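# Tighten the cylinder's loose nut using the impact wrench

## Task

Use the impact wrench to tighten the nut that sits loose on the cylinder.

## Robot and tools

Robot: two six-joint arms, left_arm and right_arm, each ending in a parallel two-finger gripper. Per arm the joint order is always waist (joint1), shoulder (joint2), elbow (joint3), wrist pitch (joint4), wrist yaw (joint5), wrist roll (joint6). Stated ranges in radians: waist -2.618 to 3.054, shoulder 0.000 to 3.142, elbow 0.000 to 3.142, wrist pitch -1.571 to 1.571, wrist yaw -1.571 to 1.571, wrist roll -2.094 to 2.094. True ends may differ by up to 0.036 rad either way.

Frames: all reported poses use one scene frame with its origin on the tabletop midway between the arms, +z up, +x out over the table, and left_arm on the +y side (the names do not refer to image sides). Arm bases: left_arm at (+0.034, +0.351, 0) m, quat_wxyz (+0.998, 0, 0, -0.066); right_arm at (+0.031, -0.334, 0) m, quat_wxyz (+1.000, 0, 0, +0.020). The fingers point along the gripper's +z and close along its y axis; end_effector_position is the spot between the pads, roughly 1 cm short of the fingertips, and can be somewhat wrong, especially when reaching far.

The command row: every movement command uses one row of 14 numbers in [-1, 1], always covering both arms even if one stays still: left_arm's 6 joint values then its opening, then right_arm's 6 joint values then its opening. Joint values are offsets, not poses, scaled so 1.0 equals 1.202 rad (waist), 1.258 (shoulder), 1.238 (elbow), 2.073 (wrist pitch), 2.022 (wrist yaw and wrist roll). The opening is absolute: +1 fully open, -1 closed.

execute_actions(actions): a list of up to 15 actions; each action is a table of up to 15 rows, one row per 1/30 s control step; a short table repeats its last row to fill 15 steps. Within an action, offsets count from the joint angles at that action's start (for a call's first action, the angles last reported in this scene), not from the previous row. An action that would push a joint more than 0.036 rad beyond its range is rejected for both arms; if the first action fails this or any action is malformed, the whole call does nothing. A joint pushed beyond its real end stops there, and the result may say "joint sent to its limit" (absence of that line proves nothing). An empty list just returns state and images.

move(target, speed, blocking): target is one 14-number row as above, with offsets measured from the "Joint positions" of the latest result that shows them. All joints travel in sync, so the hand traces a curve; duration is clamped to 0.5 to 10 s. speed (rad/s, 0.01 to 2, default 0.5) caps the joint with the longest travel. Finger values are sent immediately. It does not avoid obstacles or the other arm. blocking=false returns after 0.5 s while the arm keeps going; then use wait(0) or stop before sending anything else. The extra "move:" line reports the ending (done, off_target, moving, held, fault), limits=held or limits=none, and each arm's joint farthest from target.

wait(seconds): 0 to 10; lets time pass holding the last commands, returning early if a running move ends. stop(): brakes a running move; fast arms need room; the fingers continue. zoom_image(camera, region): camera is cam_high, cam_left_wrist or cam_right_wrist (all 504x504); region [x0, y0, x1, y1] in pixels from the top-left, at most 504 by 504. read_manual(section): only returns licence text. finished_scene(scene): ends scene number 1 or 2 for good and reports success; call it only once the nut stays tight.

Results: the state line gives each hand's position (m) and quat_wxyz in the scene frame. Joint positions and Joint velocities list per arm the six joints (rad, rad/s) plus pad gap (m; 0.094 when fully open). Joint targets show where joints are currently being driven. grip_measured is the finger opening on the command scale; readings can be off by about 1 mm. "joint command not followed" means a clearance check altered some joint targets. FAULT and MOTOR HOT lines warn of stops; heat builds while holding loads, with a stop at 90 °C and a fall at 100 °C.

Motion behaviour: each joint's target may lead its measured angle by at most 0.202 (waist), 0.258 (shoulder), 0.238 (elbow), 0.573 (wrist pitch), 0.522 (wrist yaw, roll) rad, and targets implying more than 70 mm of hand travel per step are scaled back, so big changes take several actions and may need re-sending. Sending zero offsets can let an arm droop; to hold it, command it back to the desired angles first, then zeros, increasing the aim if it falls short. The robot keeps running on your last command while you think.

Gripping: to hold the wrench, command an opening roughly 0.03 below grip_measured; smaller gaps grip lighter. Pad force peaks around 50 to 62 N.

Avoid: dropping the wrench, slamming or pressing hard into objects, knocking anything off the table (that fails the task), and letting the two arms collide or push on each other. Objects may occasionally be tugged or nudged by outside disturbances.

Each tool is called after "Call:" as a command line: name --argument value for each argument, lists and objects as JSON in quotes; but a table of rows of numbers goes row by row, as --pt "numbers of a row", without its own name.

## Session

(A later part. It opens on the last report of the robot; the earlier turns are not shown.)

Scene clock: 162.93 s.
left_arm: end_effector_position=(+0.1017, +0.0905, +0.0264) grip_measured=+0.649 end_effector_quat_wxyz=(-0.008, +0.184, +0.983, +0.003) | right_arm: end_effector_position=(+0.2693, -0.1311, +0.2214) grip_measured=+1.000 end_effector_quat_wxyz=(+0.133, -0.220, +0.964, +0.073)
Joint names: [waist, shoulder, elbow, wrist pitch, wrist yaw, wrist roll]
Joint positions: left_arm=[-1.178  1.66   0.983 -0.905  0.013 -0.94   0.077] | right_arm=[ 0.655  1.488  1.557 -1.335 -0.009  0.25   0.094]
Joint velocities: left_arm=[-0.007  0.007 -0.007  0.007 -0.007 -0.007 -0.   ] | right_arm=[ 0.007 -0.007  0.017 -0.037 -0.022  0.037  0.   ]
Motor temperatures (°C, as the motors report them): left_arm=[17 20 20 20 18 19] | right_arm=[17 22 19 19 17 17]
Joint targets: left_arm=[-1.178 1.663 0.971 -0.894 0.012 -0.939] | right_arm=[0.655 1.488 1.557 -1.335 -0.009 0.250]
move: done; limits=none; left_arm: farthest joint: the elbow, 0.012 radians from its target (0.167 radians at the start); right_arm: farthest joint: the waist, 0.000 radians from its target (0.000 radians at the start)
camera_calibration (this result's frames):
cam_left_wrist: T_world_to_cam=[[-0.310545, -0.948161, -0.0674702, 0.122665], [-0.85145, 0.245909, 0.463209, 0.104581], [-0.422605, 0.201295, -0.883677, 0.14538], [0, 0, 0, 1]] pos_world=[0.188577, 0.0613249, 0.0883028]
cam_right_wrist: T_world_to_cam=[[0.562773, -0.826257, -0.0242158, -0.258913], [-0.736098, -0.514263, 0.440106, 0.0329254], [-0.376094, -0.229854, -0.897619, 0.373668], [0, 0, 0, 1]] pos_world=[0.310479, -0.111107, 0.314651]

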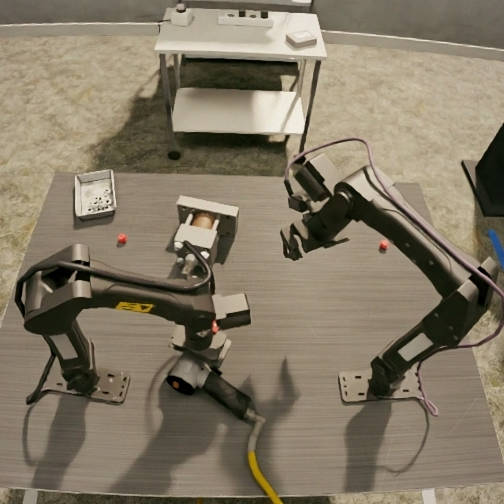

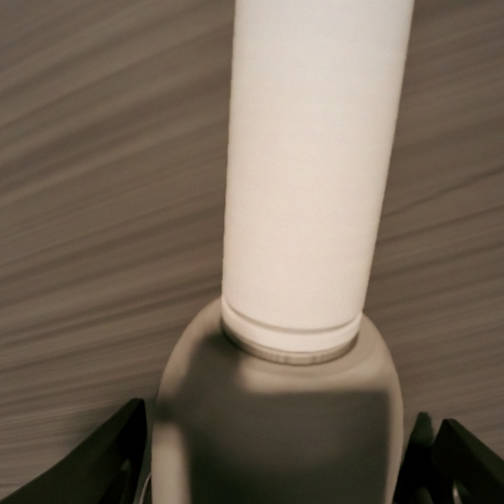

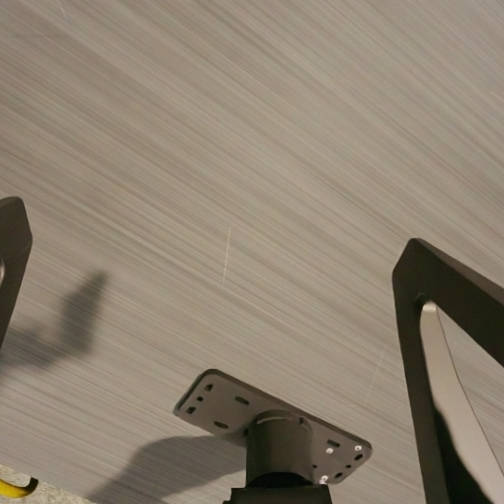

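Call:
move --target '[0,0,0,0,0,0,0.1, 0,0,0,0,0,0,1]'

Call:
move --target '[0,-0.09,0.2,-0.115,0,0,0.1, 0,0,0,0,0,0,1]' --speed 0.2

Call:
zoom_image --camera "cam_high" --region '[130, 240, 310, 440]'

Scene clock: 167.00 s.
left_arm: end_effector_position=(+0.1031, +0.0943, +0.0260) grip_measured=+0.258 end_effector_quat_wxyz=(-0.006, +0.185, +0.983, +0.011) | right_arm: end_effector_position=(+0.2693, -0.1311, +0.2214) grip_measured=+1.000 end_effector_quat_wxyz=(+0.133, -0.220, +0.964, +0.073)
Joint names: [waist, shoulder, elbow, wrist pitch, wrist yaw, wrist roll]
Joint positions: left_arm=[-1.177  1.661  0.982 -0.917  0.001 -0.937  0.059] | right_arm=[ 0.655  1.488  1.557 -1.335 -0.009  0.25   0.094]
Joint velocities: left_arm=[-0.007 -0.002 -0.007  0.007 -0.037  0.007  0.   ] | right_arm=[-0.002 -0.012 -0.002  0.037  0.007 -0.022  0.   ]
Motor temperatures (°C, as the motors report them): left_arm=[17 20 20 20 18 19] | right_arm=[17 22 19 19 17 17]
Joint targets: left_arm=[-1.178 1.661 0.983 -0.905 0.013 -0.940] | right_arm=[0.655 1.488 1.557 -1.335 -0.009 0.250]
move: done; limits=none; left_arm: farthest joint: the wrist pitch, 0.012 radians from its target (0.000 radians at the start); right_arm: farthest joint: the waist, 0.000 radians from its target (0.000 radians at the start)
camera_calibration (this result's frames):
cam_left_wrist: T_world_to_cam=[[-0.311945, -0.946318, -0.084694, 0.127153], [-0.854644, 0.240545, 0.460133, 0.105993], [-0.415059, 0.215919, -0.883801, 0.142726], [0, 0, 0, 1]] pos_world=[0.189491, 0.064014, 0.0881393]
cam_right_wrist: T_world_to_cam=[[0.562773, -0.826257, -0.0242158, -0.258913], [-0.736098, -0.514263, 0.440106, 0.0329254], [-0.376094, -0.229854, -0.897619, 0.373668], [0, 0, 0, 1]] pos_world=[0.310479, -0.111107, 0.314651]

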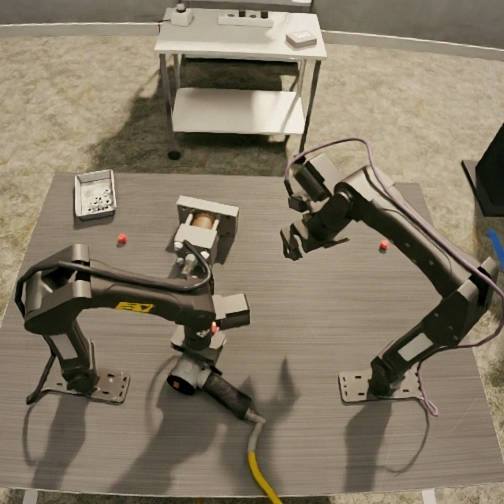

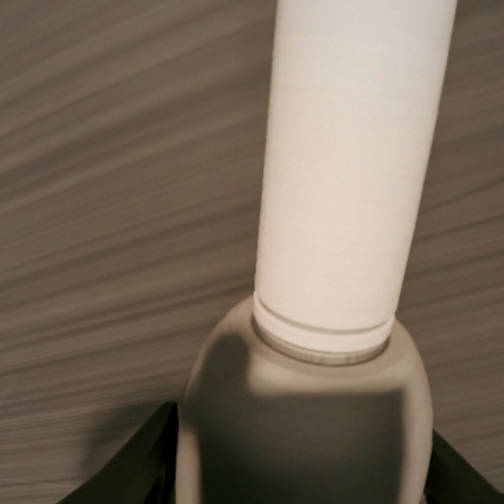

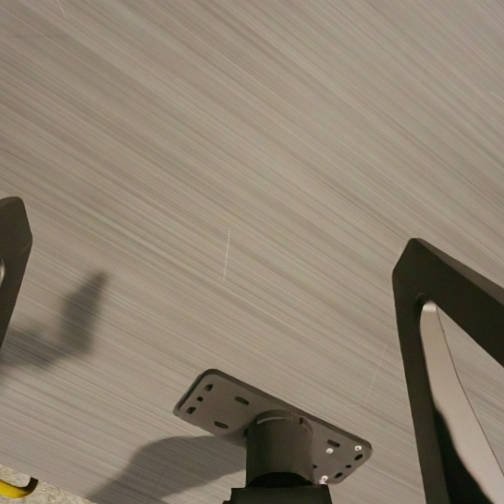

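Scene clock: 168.87 s.
left_arm: end_effector_position=(+0.1111, +0.0957, +0.0804) grip_measured=+0.258 end_effector_quat_wxyz=(+0.011, +0.190, +0.981, +0.028) | right_arm: end_effector_position=(+0.2693, -0.1311, +0.2214) grip_measured=+1.000 end_effector_quat_wxyz=(+0.133, -0.220, +0.964, +0.073)
Joint names: [waist, shoulder, elbow, wrist pitch, wrist yaw, wrist roll]
Joint positions: left_arm=[-1.177  1.609  1.153 -1.155 -0.044 -0.927  0.059] | right_arm=[ 0.655  1.488  1.557 -1.335 -0.009  0.25   0.094]
Joint velocities: left_arm=[-0.017 -0.022  0.002  0.022 -0.022  0.022 -0.001] | right_arm=[-0.002  0.007  0.012 -0.022  0.051 -0.022  0.001]
Motor temperatures (°C, as the motors report them): left_arm=[17 21 20 20 18 19] | right_arm=[17 22 19 19 17 17]
Joint targets: left_arm=[-1.177 1.547 1.229 -1.155 0.001 -0.937] | right_arm=[0.655 1.488 1.557 -1.335 -0.009 0.250]
move: off_target (left_arm); limits=none; left_arm: farthest joint: the elbow, 0.076 radians from its target (0.248 radians at the start); right_arm: farthest joint: the waist, 0.000 radians from its target (0.000 radians at the start)
camera_calibration (this result's frames):
cam_left_wrist: T_world_to_cam=[[-0.318263, -0.940118, -0.12201, 0.138651], [-0.869506, 0.238203, 0.432688, 0.0915049], [-0.377715, 0.243797, -0.893249, 0.187708], [0, 0, 0, 1]] pos_world=[0.194592, 0.0627892, 0.144994]
cam_right_wrist: T_world_to_cam=[[0.562773, -0.826257, -0.0242158, -0.258913], [-0.736098, -0.514263, 0.440106, 0.0329254], [-0.376094, -0.229854, -0.897619, 0.373668], [0, 0, 0, 1]] pos_world=[0.310479, -0.111107, 0.314651]

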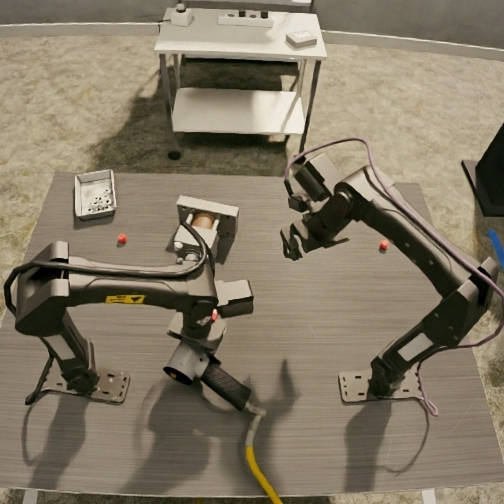

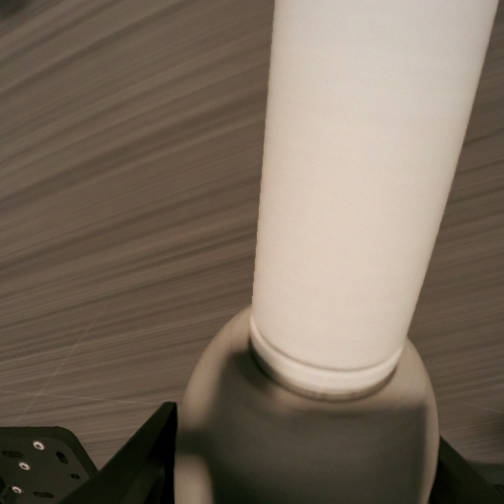

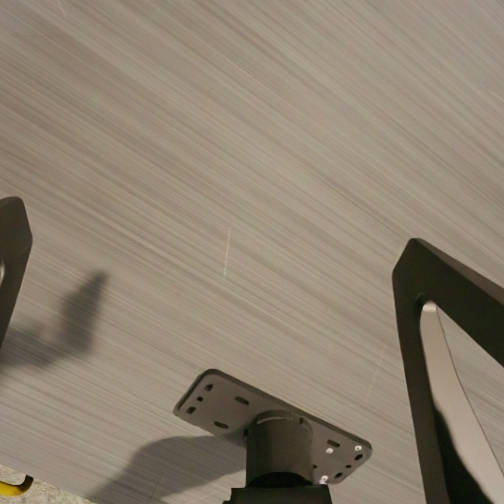

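Region (130, 240, 310, 440) of cam_high's 504x504 image, scaled by 2.520, with more detail than that image has; it fills the left 454 columns of this view, and the rest is white.

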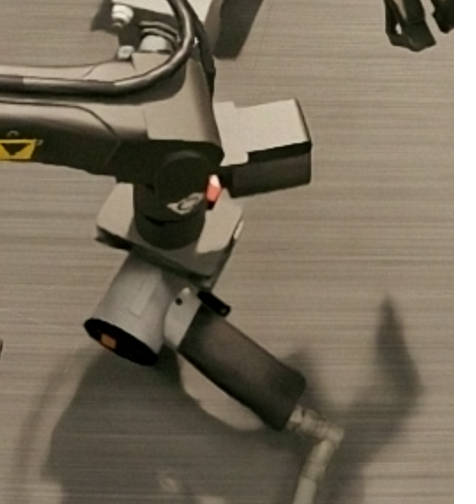

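Call:
move --target '[0.362,0.037,0.173,-0.047,0.092,0.11,0.1, 0.06,-0.214,-0.597,0.452,0,0.865,1]' --speed 0.6

Scene clock: 180.63 s.
left_arm: end_effector_position=(+0.2078, +0.1255, +0.0907) grip_measured=+0.258 end_effector_quat_wxyz=(-0.042, +0.099, +0.994, +0.008) | right_arm: end_effector_position=(+0.2878, -0.0870, +0.1480) grip_measured=+1.000 end_effector_quat_wxyz=(+0.068, +0.536, +0.756, +0.369)
Joint names: [waist, shoulder, elbow, wrist pitch, wrist yaw, wrist roll]
Joint positions: left_arm=[-0.753  1.698  1.29  -1.233  0.049 -0.686  0.059] | right_arm=[ 0.717  1.242  0.835 -0.395 -0.009  1.996  0.094]
Joint velocities: left_arm=[ 0.002  0.007 -0.007 -0.022 -0.007 -0.007 -0.001] | right_arm=[-0.007 -0.022  0.002  0.051 -0.051 -0.022 -0.001]
Motor temperatures (°C, as the motors report them): left_arm=[17 23 22 20 19 19] | right_arm=[17 21 19 19 17 17]
Joint targets: left_arm=[-0.742 1.656 1.368 -1.252 0.142 -0.705] | right_arm=[0.727 1.219 0.818 -0.398 -0.009 1.999]
move: off_target (left_arm, right_arm); limits=none; left_arm: farthest joint: the wrist yaw, 0.093 radians from its target (0.186 radians at the start); right_arm: farthest joint: the shoulder, 0.023 radians from its target (0.269 radians at the start)
camera_calibration (this result's frames):
cam_left_wrist: T_world_to_cam=[[-0.147448, -0.986135, -0.0761425, 0.164882], [-0.848976, 0.086691, 0.521272, 0.170726], [-0.507444, 0.141504, -0.849987, 0.262055], [0, 0, 0, 1]] pos_world=[0.302232, 0.110714, 0.146303]
cam_right_wrist: T_world_to_cam=[[-0.698419, -0.285817, -0.65614, 0.268793], [-0.715668, 0.271781, 0.643393, 0.133931], [-0.00556592, 0.918936, -0.394367, 0.243643], [0, 0, 0, 1]] pos_world=[0.284937, -0.183467, 0.186281]

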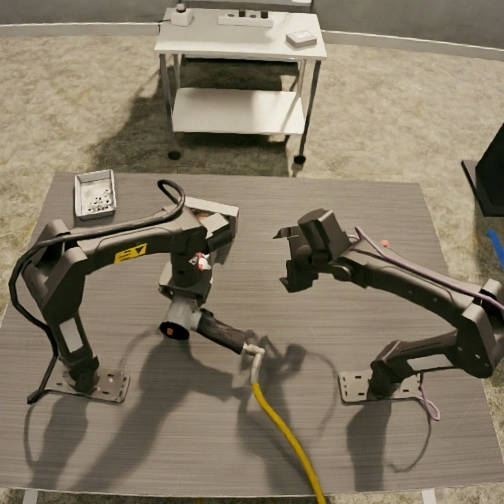

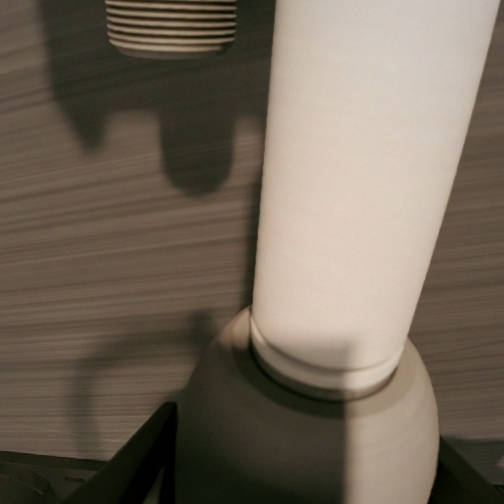

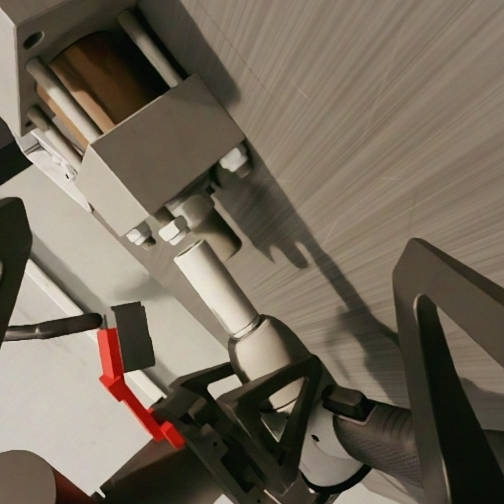

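Call:
zoom_image --camera "cam_right_wrist" --region '[80, 130, 330, 380]'

Region (80, 130, 330, 380) of cam_right_wrist's 504x504 image, scaled by 2.016, with more detail than that image has.

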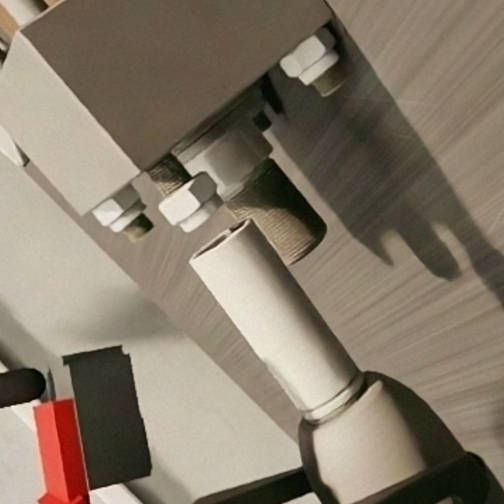

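Call:
move --target '[0.036,0.003,0.106,-0.0125,0.046,0.006,0.1, 0,0,0,0,0,0,1]' --speed 0.08

Call:
zoom_image --camera "cam_right_wrist" --region '[80, 130, 330, 380]'

Scene clock: 193.37 s.
left_arm: end_effector_position=(+0.2153, +0.1236, +0.0882) grip_measured=+0.258 end_effector_quat_wxyz=(-0.058, +0.101, +0.993, +0.012) | right_arm: end_effector_position=(+0.2881, -0.0866, +0.1485) grip_measured=+1.000 end_effector_quat_wxyz=(+0.068, +0.536, +0.756, +0.370)
Joint names: [waist, shoulder, elbow, wrist pitch, wrist yaw, wrist roll]
Joint positions: left_arm=[-0.729  1.751  1.338 -1.259  0.063 -0.656  0.059] | right_arm=[ 0.717  1.242  0.835 -0.392 -0.009  1.996  0.094]
Joint velocities: left_arm=[-0.007 -0.017  0.002 -0.066  0.022  0.007  0.001] | right_arm=[-0.002 -0.007 -0.032 -0.081  0.066 -0.051 -0.001]
Motor temperatures (°C, as the motors report them): left_arm=[17 24 23 20 19 19] | right_arm=[17 21 19 21 17 17]
Joint targets: left_arm=[-0.710 1.702 1.421 -1.259 0.141 -0.674] | right_arm=[0.717 1.242 0.835 -0.395 -0.009 1.995]
move: off_target (left_arm); limits=none; left_arm: farthest joint: the elbow, 0.083 radians from its target (0.132 radians at the start); right_arm: farthest joint: the wrist pitch, 0.003 radians from its target (0.000 radians at the start)
camera_calibration (this result's frames):
cam_left_wrist: T_world_to_cam=[[-0.154612, -0.984518, -0.0825785, 0.165813], [-0.831542, 0.0845402, 0.54899, 0.172667], [-0.53351, 0.153548, -0.83174, 0.266556], [0, 0, 0, 1]] pos_world=[0.311427, 0.10772, 0.140605]
cam_right_wrist: T_world_to_cam=[[-0.697162, -0.284122, -0.65821, 0.269615], [-0.716899, 0.270506, 0.642559, 0.134141], [-0.00451545, 0.919838, -0.392273, 0.242973], [0, 0, 0, 1]] pos_world=[0.285228, -0.183179, 0.186582]

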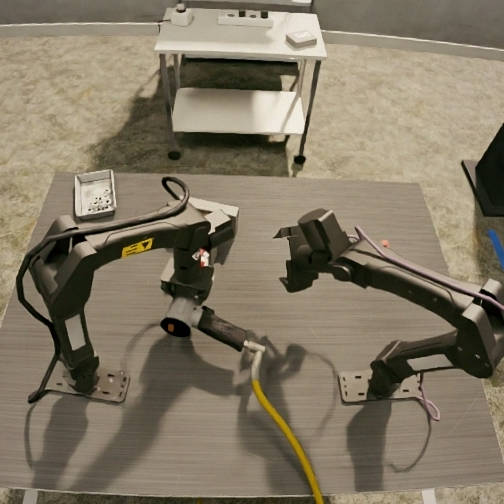

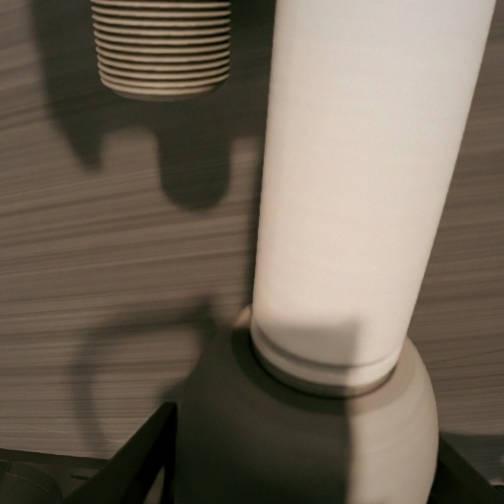

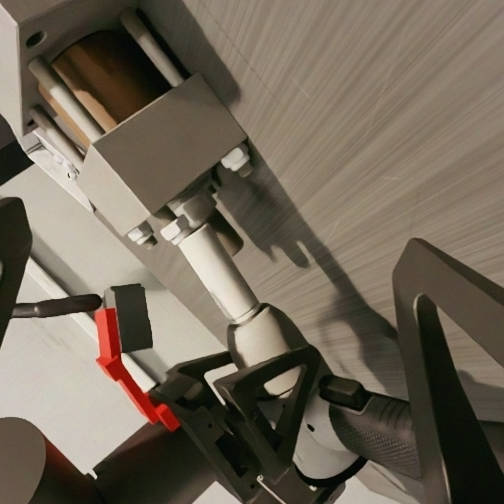

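Region (80, 130, 330, 380) of cam_right_wrist's 504x504 image, scaled by 2.016, with more detail than that image has.

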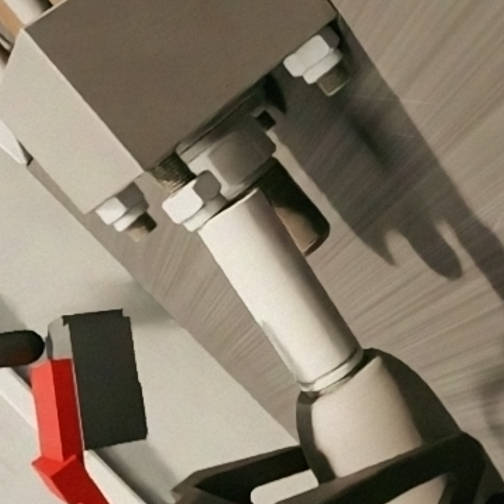

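Call:
execute_actions --actions '[[[0.004,-0.052,0.083,-0.012,0.039,-0.009,0.1, 0,0,0,0,0,0,1]]]'

Call:
wait --seconds 0.5

Call:
zoom_image --camera "cam_right_wrist" --region '[80, 130, 330, 380]'

Scene clock: 197.90 s.
left_arm: end_effector_position=(+0.2173, +0.1223, +0.0942) grip_measured=+0.258 end_effector_quat_wxyz=(-0.055, +0.102, +0.993, +0.011) | right_arm: end_effector_position=(+0.2885, -0.0862, +0.1491) grip_measured=+1.000 end_effector_quat_wxyz=(+0.069, +0.536, +0.755, +0.372)
Joint names: [waist, shoulder, elbow, wrist pitch, wrist yaw, wrist roll]
Joint positions: left_arm=[-0.729  1.751  1.363 -1.279  0.059 -0.655  0.059] | right_arm=[ 0.717  1.242  0.835 -0.389 -0.009  1.996  0.094]
Joint velocities: left_arm=[ 0.002  0.017 -0.002  0.081  0.037  0.022 -0.002] | right_arm=[ 0.007 -0.012 -0.007  0.051  0.037 -0.051 -0.001]
Motor temperatures (°C, as the motors report them): left_arm=[17 25 23 19 19 19] | right_arm=[17 21 20 21 17 17]
Joint targets: left_arm=[-0.724 1.686 1.441 -1.284 0.142 -0.674] | right_arm=[0.717 1.242 0.835 -0.392 -0.009 1.996]
camera_calibration (this result's frames):
cam_left_wrist: T_world_to_cam=[[-0.155206, -0.98448, -0.0819208, 0.165391], [-0.834905, 0.0863932, 0.543571, 0.172179], [-0.528058, 0.152762, -0.835356, 0.272079], [0, 0, 0, 1]] pos_world=[0.313096, 0.106385, 0.14724]
cam_right_wrist: T_world_to_cam=[[-0.695701, -0.282739, -0.660348, 0.270361], [-0.718322, 0.269159, 0.641535, 0.13443], [-0.00364831, 0.920659, -0.390351, 0.242373], [0, 0, 0, 1]] pos_world=[0.285539, -0.182885, 0.186902]

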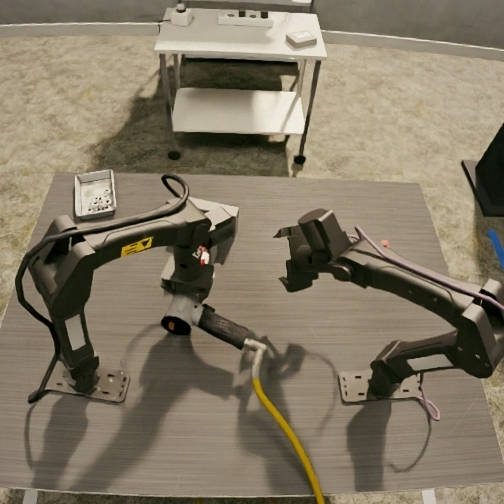

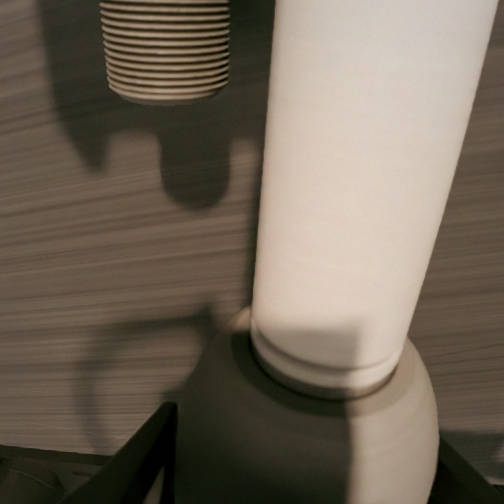

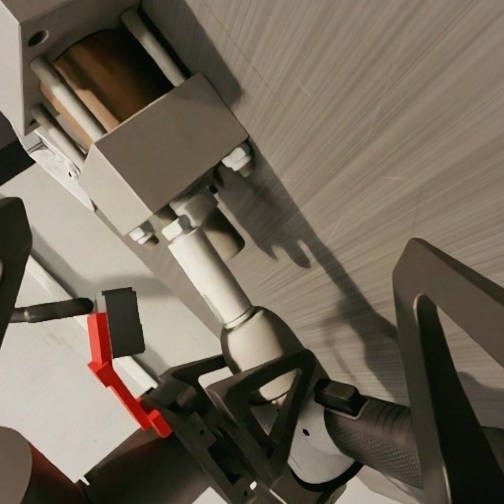

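Scene clock: 198.40 s.
left_arm: end_effector_position=(+0.2174, +0.1223, +0.0942) grip_measured=+0.258 end_effector_quat_wxyz=(-0.055, +0.102, +0.993, +0.012) | right_arm: end_effector_position=(+0.2885, -0.0862, +0.1491) grip_measured=+1.000 end_effector_quat_wxyz=(+0.069, +0.536, +0.755, +0.372)
Joint names: [waist, shoulder, elbow, wrist pitch, wrist yaw, wrist roll]
Joint positions: left_arm=[-0.729  1.751  1.363 -1.279  0.059 -0.655  0.059] | right_arm=[ 0.717  1.242  0.835 -0.389 -0.009  1.996  0.094]
Joint velocities: left_arm=[ 0.002 -0.002  0.002  0.037 -0.037 -0.037 -0.001] | right_arm=[ 0.007  0.022  0.007 -0.11   0.037  0.007 -0.001]
Motor temperatures (°C, as the motors report them): left_arm=[17 25 23 19 19 19] | right_arm=[17 21 20 21 17 17]
Joint targets: left_arm=[-0.724 1.686 1.441 -1.284 0.142 -0.674] | right_arm=[0.717 1.242 0.835 -0.392 -0.009 1.996]
wait: 0.50 s; at rest by 0.17 s
camera_calibration (this result's frames):
cam_left_wrist: T_world_to_cam=[[-0.155218, -0.984454, -0.082209, 0.165469], [-0.835058, 0.0862893, 0.543352, 0.172287], [-0.527811, 0.152987, -0.83547, 0.272026], [0, 0, 0, 1]] pos_world=[0.313132, 0.106413, 0.14726]
cam_right_wrist: T_world_to_cam=[[-0.695701, -0.282739, -0.660348, 0.270361], [-0.718322, 0.269159, 0.641535, 0.13443], [-0.00364831, 0.920659, -0.390351, 0.242373], [0, 0, 0, 1]] pos_world=[0.285539, -0.182885, 0.186902]

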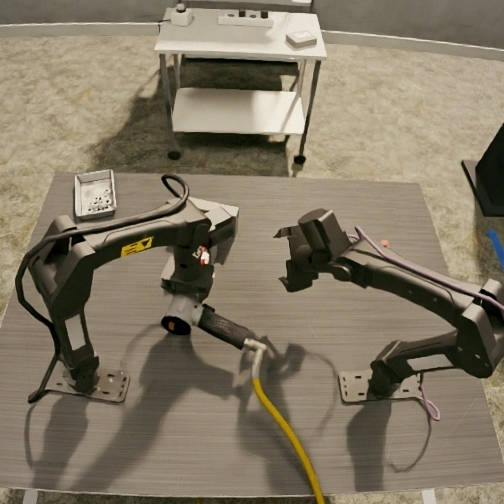

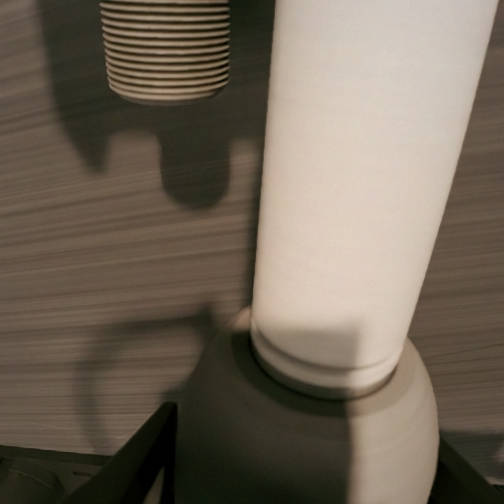

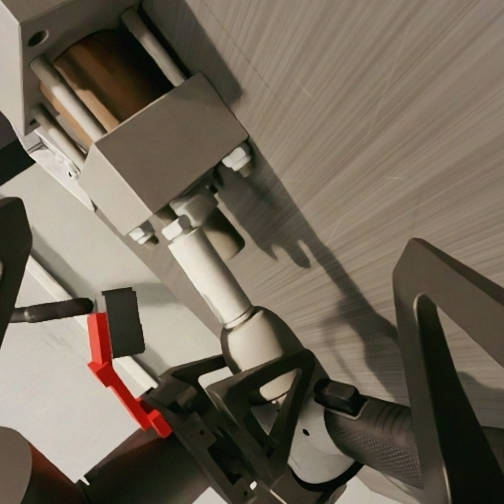

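Region (80, 130, 330, 380) of cam_right_wrist's 504x504 image, scaled by 2.016, with more detail than that image has.

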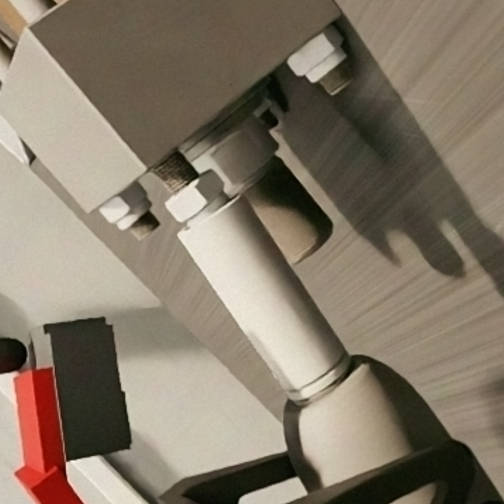

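Call:
execute_actions --actions '[[[0.012,-0.04,0.072,-0.002,0.041,-0.006,0.1, 0,0,0,0,0,0,1],[0.012,-0.04,0.072,-0.002,0.041,-0.006,0.1, 0,0,0,0,0,0,1],[0.012,-0.04,0.072,-0.002,0.041,-0.006,0.1, 0,0,0,0,0,0,1],[0.02,-0.026,0.083,-0.002,0.041,-0.003,0.1, 0,0,0,0,0,0,1],[0.02,-0.026,0.083,-0.002,0.041,-0.003,0.1, 0,0,0,0,0,0,1],[0.02,-0.026,0.083,-0.002,0.041,-0.003,0.1, 0,0,0,0,0,0,1],[0.028,-0.012,0.093,-0.002,0.041,0,0.1, 0,0,0,0,0,0,1]]]'

Call:
wait --seconds 0.4

Call:
zoom_image --camera "cam_right_wrist" --region '[80, 130, 330, 380]'

Scene clock: 204.87 s.
left_arm: end_effector_position=(+0.2248, +0.1209, +0.0937) grip_measured=+0.258 end_effector_quat_wxyz=(-0.060, +0.099, +0.993, +0.012) | right_arm: end_effector_position=(+0.2889, -0.0859, +0.1495) grip_measured=+1.000 end_effector_quat_wxyz=(+0.069, +0.535, +0.755, +0.373)
Joint names: [waist, shoulder, elbow, wrist pitch, wrist yaw, wrist roll]
Joint positions: left_arm=[-0.71   1.782  1.397 -1.291  0.063 -0.642  0.059] | right_arm=[ 0.717  1.242  0.835 -0.387 -0.009  1.996  0.094]
Joint velocities: left_arm=[ 0.002  0.017  0.007  0.007  0.022 -0.007 -0.001] | right_arm=[-0.012  0.007  0.002  0.037  0.022 -0.022 -0.001]
Motor temperatures (°C, as the motors report them): left_arm=[17 26 23 19 19 19] | right_arm=[17 20 20 21 17 17]
Joint targets: left_arm=[-0.695 1.736 1.479 -1.283 0.142 -0.655] | right_arm=[0.717 1.242 0.835 -0.389 -0.009 1.996]
camera_calibration (this result's frames):
cam_left_wrist: T_world_to_cam=[[-0.150275, -0.9851, -0.0836369, 0.164299], [-0.830135, 0.0797848, 0.551824, 0.17779], [-0.536929, 0.152355, -0.829756, 0.277299], [0, 0, 0, 1]] pos_world=[0.32117, 0.105418, 0.145723]
cam_right_wrist: T_world_to_cam=[[-0.694419, -0.281524, -0.662213, 0.271013], [-0.719565, 0.267982, 0.640634, 0.134684], [-0.00289307, 0.921374, -0.388667, 0.241847], [0, 0, 0, 1]] pos_world=[0.28581, -0.182628, 0.187183]

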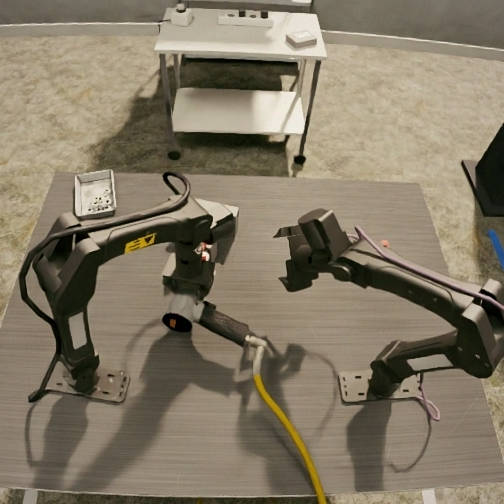

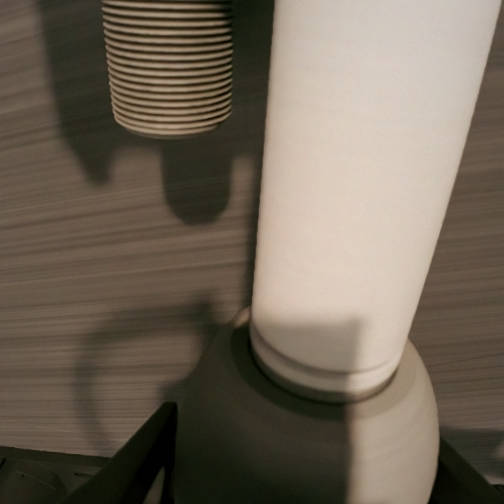

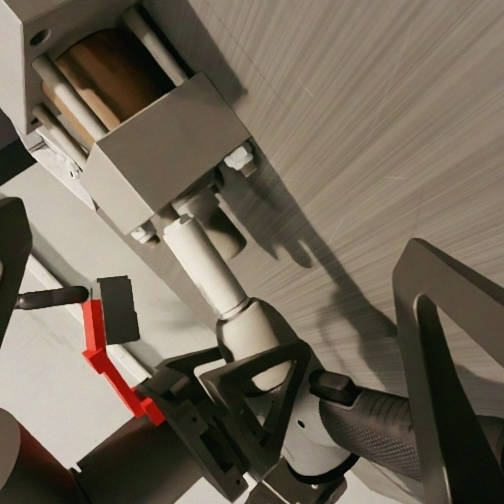

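Scene clock: 205.27 s.
left_arm: end_effector_position=(+0.2248, +0.1209, +0.0937) grip_measured=+0.258 end_effector_quat_wxyz=(-0.060, +0.099, +0.993, +0.012) | right_arm: end_effector_position=(+0.2889, -0.0858, +0.1496) grip_measured=+1.000 end_effector_quat_wxyz=(+0.069, +0.535, +0.755, +0.373)
Joint names: [waist, shoulder, elbow, wrist pitch, wrist yaw, wrist roll]
Joint positions: left_arm=[-0.71   1.782  1.397 -1.291  0.063 -0.642  0.059] | right_arm=[ 0.717  1.242  0.835 -0.386 -0.009  1.996  0.094]
Joint velocities: left_arm=[-0.022 -0.002  0.002  0.007 -0.051 -0.081 -0.001] | right_arm=[ 0.002 -0.007 -0.012 -0.007 -0.037  0.051 -0.001]
Motor temperatures (°C, as the motors report them): left_arm=[17 26 23 19 19 19] | right_arm=[17 20 20 21 17 17]
Joint targets: left_arm=[-0.695 1.736 1.479 -1.283 0.142 -0.655] | right_arm=[0.717 1.242 0.835 -0.389 -0.009 1.996]
wait: 0.40 s; at rest by 0.17 s
camera_calibration (this result's frames):
cam_left_wrist: T_world_to_cam=[[-0.150275, -0.9851, -0.0836369, 0.164299], [-0.830135, 0.0797848, 0.551824, 0.17779], [-0.536929, 0.152355, -0.829756, 0.277299], [0, 0, 0, 1]] pos_world=[0.32117, 0.105418, 0.145723]
cam_right_wrist: T_world_to_cam=[[-0.694235, -0.281351, -0.662479, 0.271106], [-0.719743, 0.267814, 0.640505, 0.13472], [-0.00278544, 0.921476, -0.388426, 0.241772], [0, 0, 0, 1]] pos_world=[0.285849, -0.182591, 0.187223]

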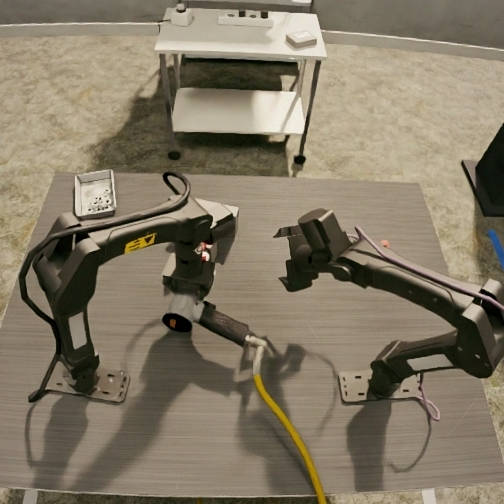

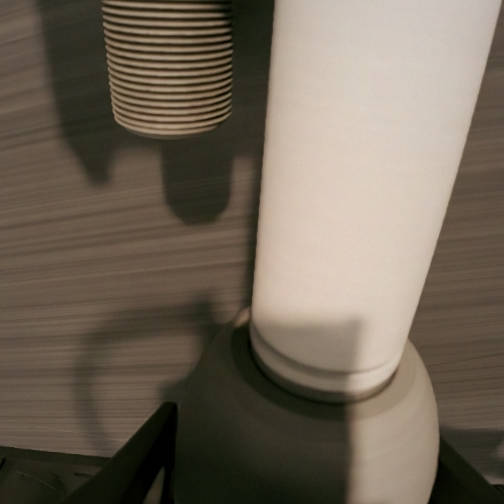

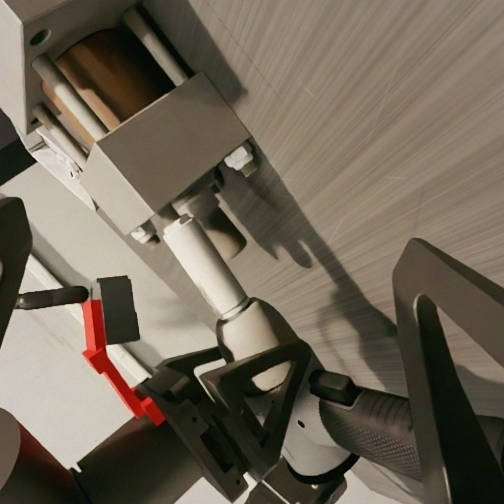

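Region (80, 130, 330, 380) of cam_right_wrist's 504x504 image, scaled by 2.016, with more detail than that image has.

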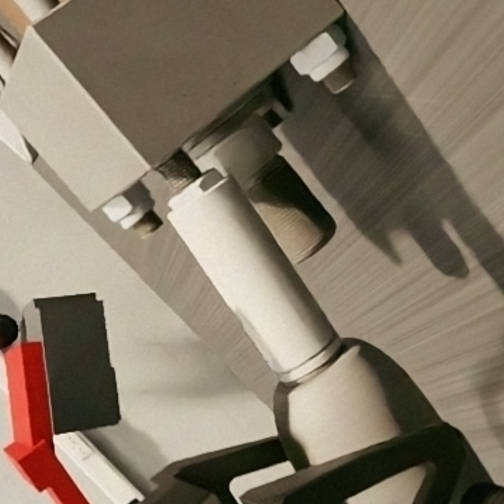

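Call:
execute_actions --actions '[[[0.0125,-0.0366,0.066,0.004,0.039,-0.006,0.1, 0,0,0,0.03,0,-0.15,1],[0.0125,-0.0366,0.066,0.004,0.039,-0.006,0.1, 0,0,0,0.03,0,-0.15,1],[0.0125,-0.0366,0.066,0.004,0.039,-0.006,0.1, 0,0,0,0.03,0,-0.15,1],[0.0125,-0.0366,0.066,0.004,0.039,-0.006,0.1, 0,0,0,0.06,0,-0.33,1]],[[0.0125,-0.0366,0.066,0.004,0.039,-0.006,0.1, 0.1,0,0,0.05,0,-0.33,1]],[[0.0125,-0.0366,0.066,0.004,0.039,-0.006,0.1, 0.15,0,0,0,0,-0.33,1]]]'

Scene clock: 218.23 s.
left_arm: end_effector_position=(+0.2248, +0.1209, +0.0937) grip_measured=+0.258 end_effector_quat_wxyz=(-0.060, +0.099, +0.993, +0.012) | right_arm: end_effector_position=(+0.2186, +0.0118, +0.1934) grip_measured=+1.000 end_effector_quat_wxyz=(+0.398, -0.408, +0.776, +0.272)
Joint names: [waist, shoulder, elbow, wrist pitch, wrist yaw, wrist roll]
Joint positions: left_arm=[-0.71   1.782  1.397 -1.291  0.063 -0.642  0.059] | right_arm=[ 1.022  1.242  0.835 -0.159 -0.017  0.104  0.094]
Joint velocities: left_arm=[ 0.002  0.007 -0.017 -0.007 -0.007 -0.037 -0.   ] | right_arm=[ 0.007  0.002 -0.007  0.037 -0.022 -0.139 -0.   ]
Motor temperatures (°C, as the motors report them): left_arm=[17 26 24 19 20 19] | right_arm=[17 20 20 22 17 17]
Joint targets: left_arm=[-0.695 1.736 1.479 -1.283 0.142 -0.654] | right_arm=[1.017 1.242 0.835 -0.163 -0.012 0.073]
camera_calibration (this result's frames):
cam_left_wrist: T_world_to_cam=[[-0.150275, -0.9851, -0.0836369, 0.164299], [-0.830135, 0.0797848, 0.551824, 0.17779], [-0.536929, 0.152355, -0.829756, 0.277299], [0, 0, 0, 1]] pos_world=[0.32117, 0.105418, 0.145723]
cam_right_wrist: T_world_to_cam=[[0.885287, -0.463633, 0.036205, -0.199444], [-0.442042, -0.863125, -0.244159, 0.153611], [0.14445, 0.200146, -0.969059, 0.257218], [0, 0, 0, 1]] pos_world=[0.207312, -0.0113644, 0.293986]

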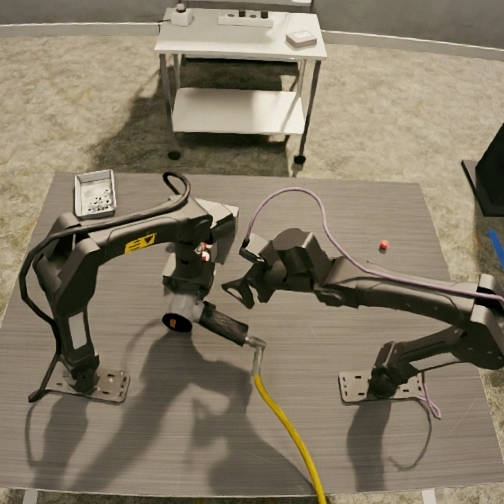

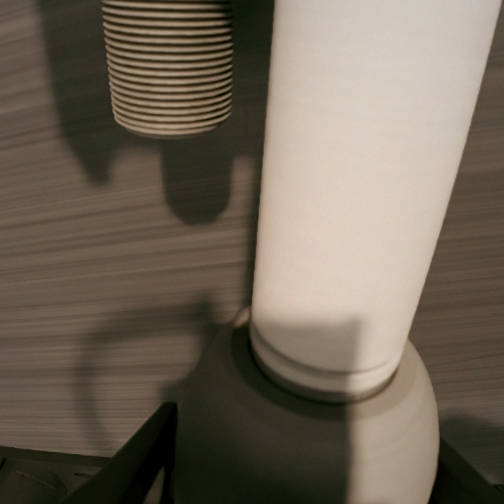

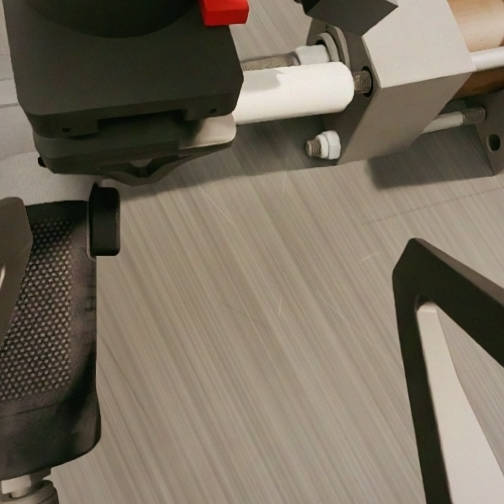

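Call:
execute_actions --actions '[[[0.0125,-0.0366,0.066,0.004,0.039,-0.006,0.1, 0.09,0,-0.04,0,0.008,-0.05,1]],[[0.0125,-0.0366,0.066,0.004,0.039,-0.006,0.1, 0.09,0.035,-0.06,0,0,0,1]],[[0.0125,-0.0366,0.066,0.004,0.039,-0.006,0.1, 0,0,0,0,0,0,1]]]'

Scene clock: 223.37 s.
left_arm: end_effector_position=(+0.2248, +0.1209, +0.0937) grip_measured=+0.258 end_effector_quat_wxyz=(-0.060, +0.099, +0.993, +0.012) | right_arm: end_effector_position=(+0.1383, +0.0284, +0.1388) grip_measured=+1.000 end_effector_quat_wxyz=(+0.342, -0.535, +0.727, +0.261)
Joint names: [waist, shoulder, elbow, wrist pitch, wrist yaw, wrist roll]
Joint positions: left_arm=[-0.71   1.782  1.397 -1.291  0.063 -0.642  0.059] | right_arm=[ 1.235  1.28   0.734 -0.136 -0.008  0.011  0.094]
Joint velocities: left_arm=[-0.002  0.017  0.002  0.022 -0.037 -0.007 -0.   ] | right_arm=[-0.022 -0.012  0.002  0.066  0.007 -0.037  0.001]
Motor temperatures (°C, as the motors report them): left_arm=[17 26 24 19 20 19] | right_arm=[17 20 20 22 17 17]
Joint targets: left_arm=[-0.695 1.736 1.479 -1.283 0.142 -0.654] | right_arm=[1.235 1.280 0.734 -0.137 -0.008 0.011]
camera_calibration (this result's frames):
cam_left_wrist: T_world_to_cam=[[-0.150275, -0.9851, -0.0836369, 0.164299], [-0.830135, 0.0797848, 0.551824, 0.17779], [-0.536929, 0.152355, -0.829756, 0.277299], [0, 0, 0, 1]] pos_world=[0.32117, 0.105418, 0.145723]
cam_right_wrist: T_world_to_cam=[[0.971234, -0.210687, 0.110975, -0.148194], [-0.196515, -0.972352, -0.126149, 0.0719188], [0.134485, 0.100712, -0.985784, 0.219129], [0, 0, 0, 1]] pos_world=[0.128595, 0.0166388, 0.241532]

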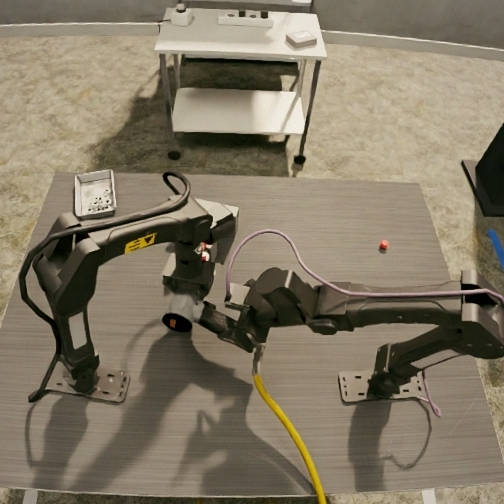

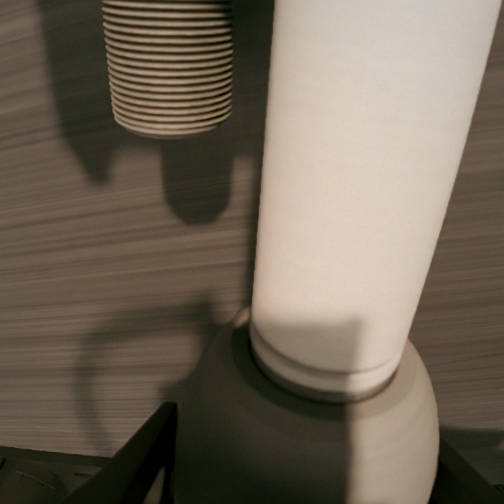

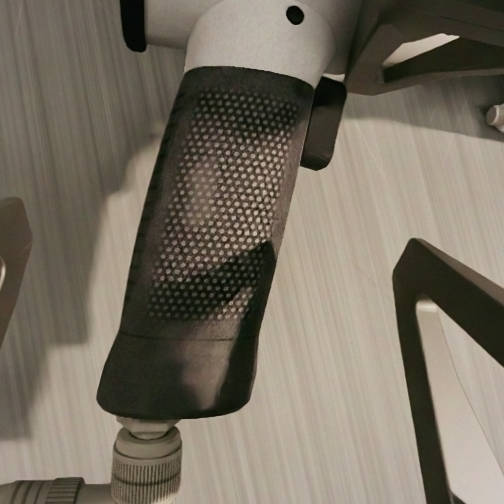

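Call:
execute_actions --actions '[[[0.0125,-0.0366,0.066,0.004,0.039,-0.006,0.1, 0,0.078,0.02,0.032,0,0,1]],[[0.0125,-0.0366,0.066,0.004,0.039,-0.006,0.1, 0,0.078,0.02,0.032,0,0,1]],[[0.0125,-0.0366,0.066,0.004,0.039,-0.006,0.1, 0,0,0,0,0,0,1]]]'

Scene clock: 228.83 s.
left_arm: end_effector_position=(+0.2248, +0.1209, +0.0937) grip_measured=+0.258 end_effector_quat_wxyz=(-0.060, +0.099, +0.993, +0.012) | right_arm: end_effector_position=(+0.1459, +0.0533, +0.1017) grip_measured=+1.000 end_effector_quat_wxyz=(+0.327, -0.540, +0.734, +0.249)
Joint names: [waist, shoulder, elbow, wrist pitch, wrist yaw, wrist roll]
Joint positions: left_arm=[-0.71   1.782  1.397 -1.291  0.063 -0.642  0.059] | right_arm=[ 1.235  1.469  0.755 -0.01  -0.008  0.011  0.094]
Joint velocities: left_arm=[-0.002 -0.017 -0.007  0.022  0.007 -0.007  0.   ] | right_arm=[-0.017 -0.007 -0.007  0.022 -0.022  0.007  0.   ]
Motor temperatures (°C, as the motors report them): left_arm=[17 27 24 19 20 19] | right_arm=[17 20 20 23 17 17]
Joint targets: left_arm=[-0.695 1.736 1.479 -1.283 0.142 -0.654] | right_arm=[1.235 1.469 0.755 -0.011 -0.008 0.011]
camera_calibration (this result's frames):
cam_left_wrist: T_world_to_cam=[[-0.150275, -0.9851, -0.0836369, 0.164299], [-0.830135, 0.0797848, 0.551824, 0.17779], [-0.536929, 0.152355, -0.829756, 0.277299], [0, 0, 0, 1]] pos_world=[0.32117, 0.105418, 0.145723]
cam_right_wrist: T_world_to_cam=[[0.972553, -0.206339, 0.107537, -0.146242], [-0.19779, -0.976553, -0.0849902, 0.0891768], [0.122552, 0.0613877, -0.990562, 0.183323], [0, 0, 0, 1]] pos_world=[0.1374, 0.0456566, 0.204899]

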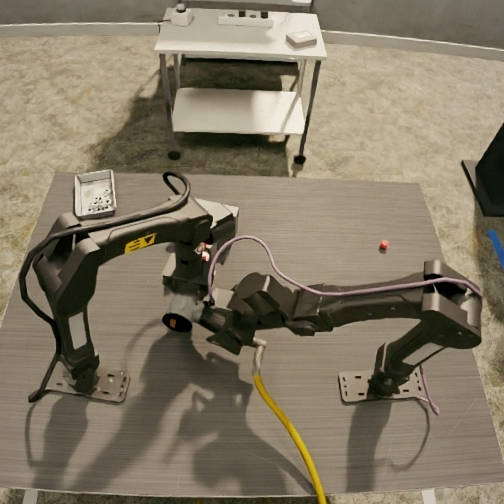

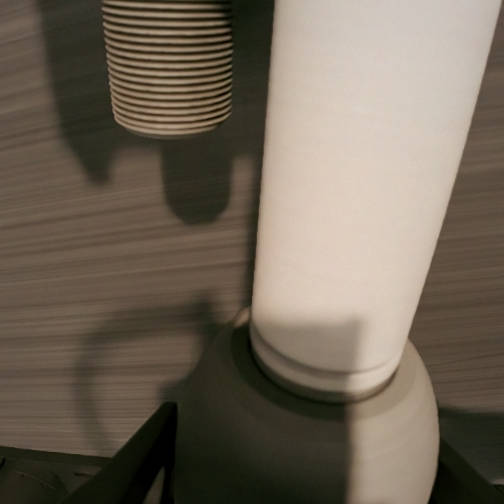

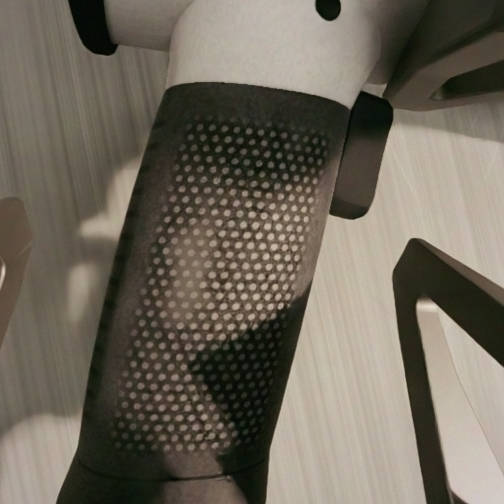

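Call:
execute_actions --actions '[[[0.0125,-0.0366,0.066,0.004,0.039,-0.006,0.1, -0.018,0,0,0,0,0,1]],[[0.0125,-0.0366,0.066,0.004,0.039,-0.006,0.1, 0,0.08,0.044,0.041,0,0,1]],[[0.0125,-0.0366,0.066,0.004,0.039,-0.006,0.1, 0,0,0,0,0,0,1]]]'

Scene clock: 233.70 s.
left_arm: end_effector_position=(+0.2248, +0.1209, +0.0937) grip_measured=+0.258 end_effector_quat_wxyz=(-0.060, +0.099, +0.993, +0.012) | right_arm: end_effector_position=(+0.1574, +0.0726, +0.0953) grip_measured=+1.000 end_effector_quat_wxyz=(+0.337, -0.532, +0.734, +0.254)
Joint names: [waist, shoulder, elbow, wrist pitch, wrist yaw, wrist roll]
Joint positions: left_arm=[-0.71   1.782  1.397 -1.291  0.063 -0.642  0.059] | right_arm=[ 1.222  1.562  0.792  0.071 -0.008  0.011  0.094]
Joint velocities: left_arm=[ 0.002 -0.002  0.007  0.007  0.022  0.022 -0.   ] | right_arm=[-0.002  0.017 -0.002 -0.11   0.081  0.022 -0.   ]
Motor temperatures (°C, as the motors report them): left_arm=[17 27 25 19 20 19] | right_arm=[17 20 20 23 17 17]
Joint targets: left_arm=[-0.695 1.736 1.479 -1.283 0.142 -0.654] | right_arm=[1.222 1.562 0.792 0.071 -0.008 0.011]
camera_calibration (this result's frames):
cam_left_wrist: T_world_to_cam=[[-0.150275, -0.9851, -0.0836369, 0.164299], [-0.830135, 0.0797848, 0.551824, 0.17779], [-0.536929, 0.152355, -0.829756, 0.277299], [0, 0, 0, 1]] pos_world=[0.32117, 0.105418, 0.145723]
cam_right_wrist: T_world_to_cam=[[0.969058, -0.221267, 0.109398, -0.151348], [-0.209438, -0.97162, -0.109958, 0.113566], [0.130624, 0.083643, -0.987897, 0.171265], [0, 0, 0, 1]] pos_world=[0.148079, 0.0625296, 0.198237]

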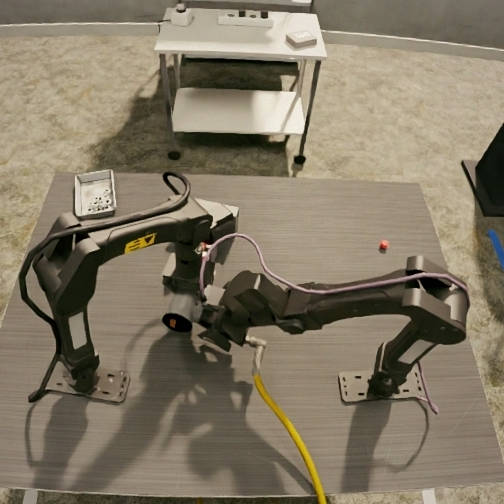

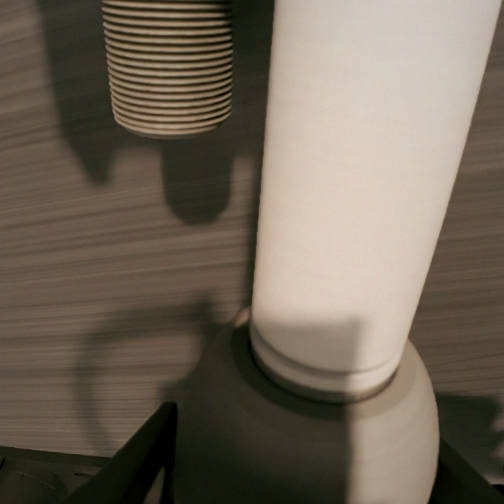

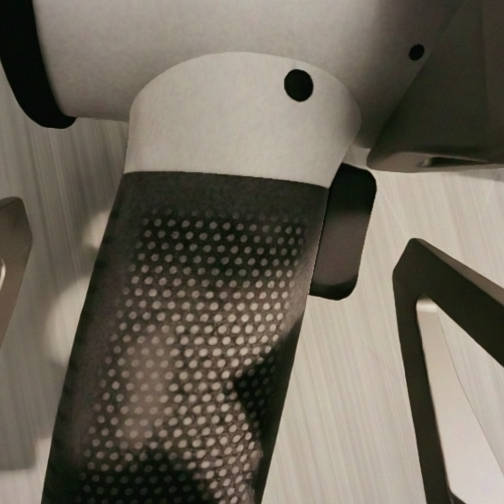

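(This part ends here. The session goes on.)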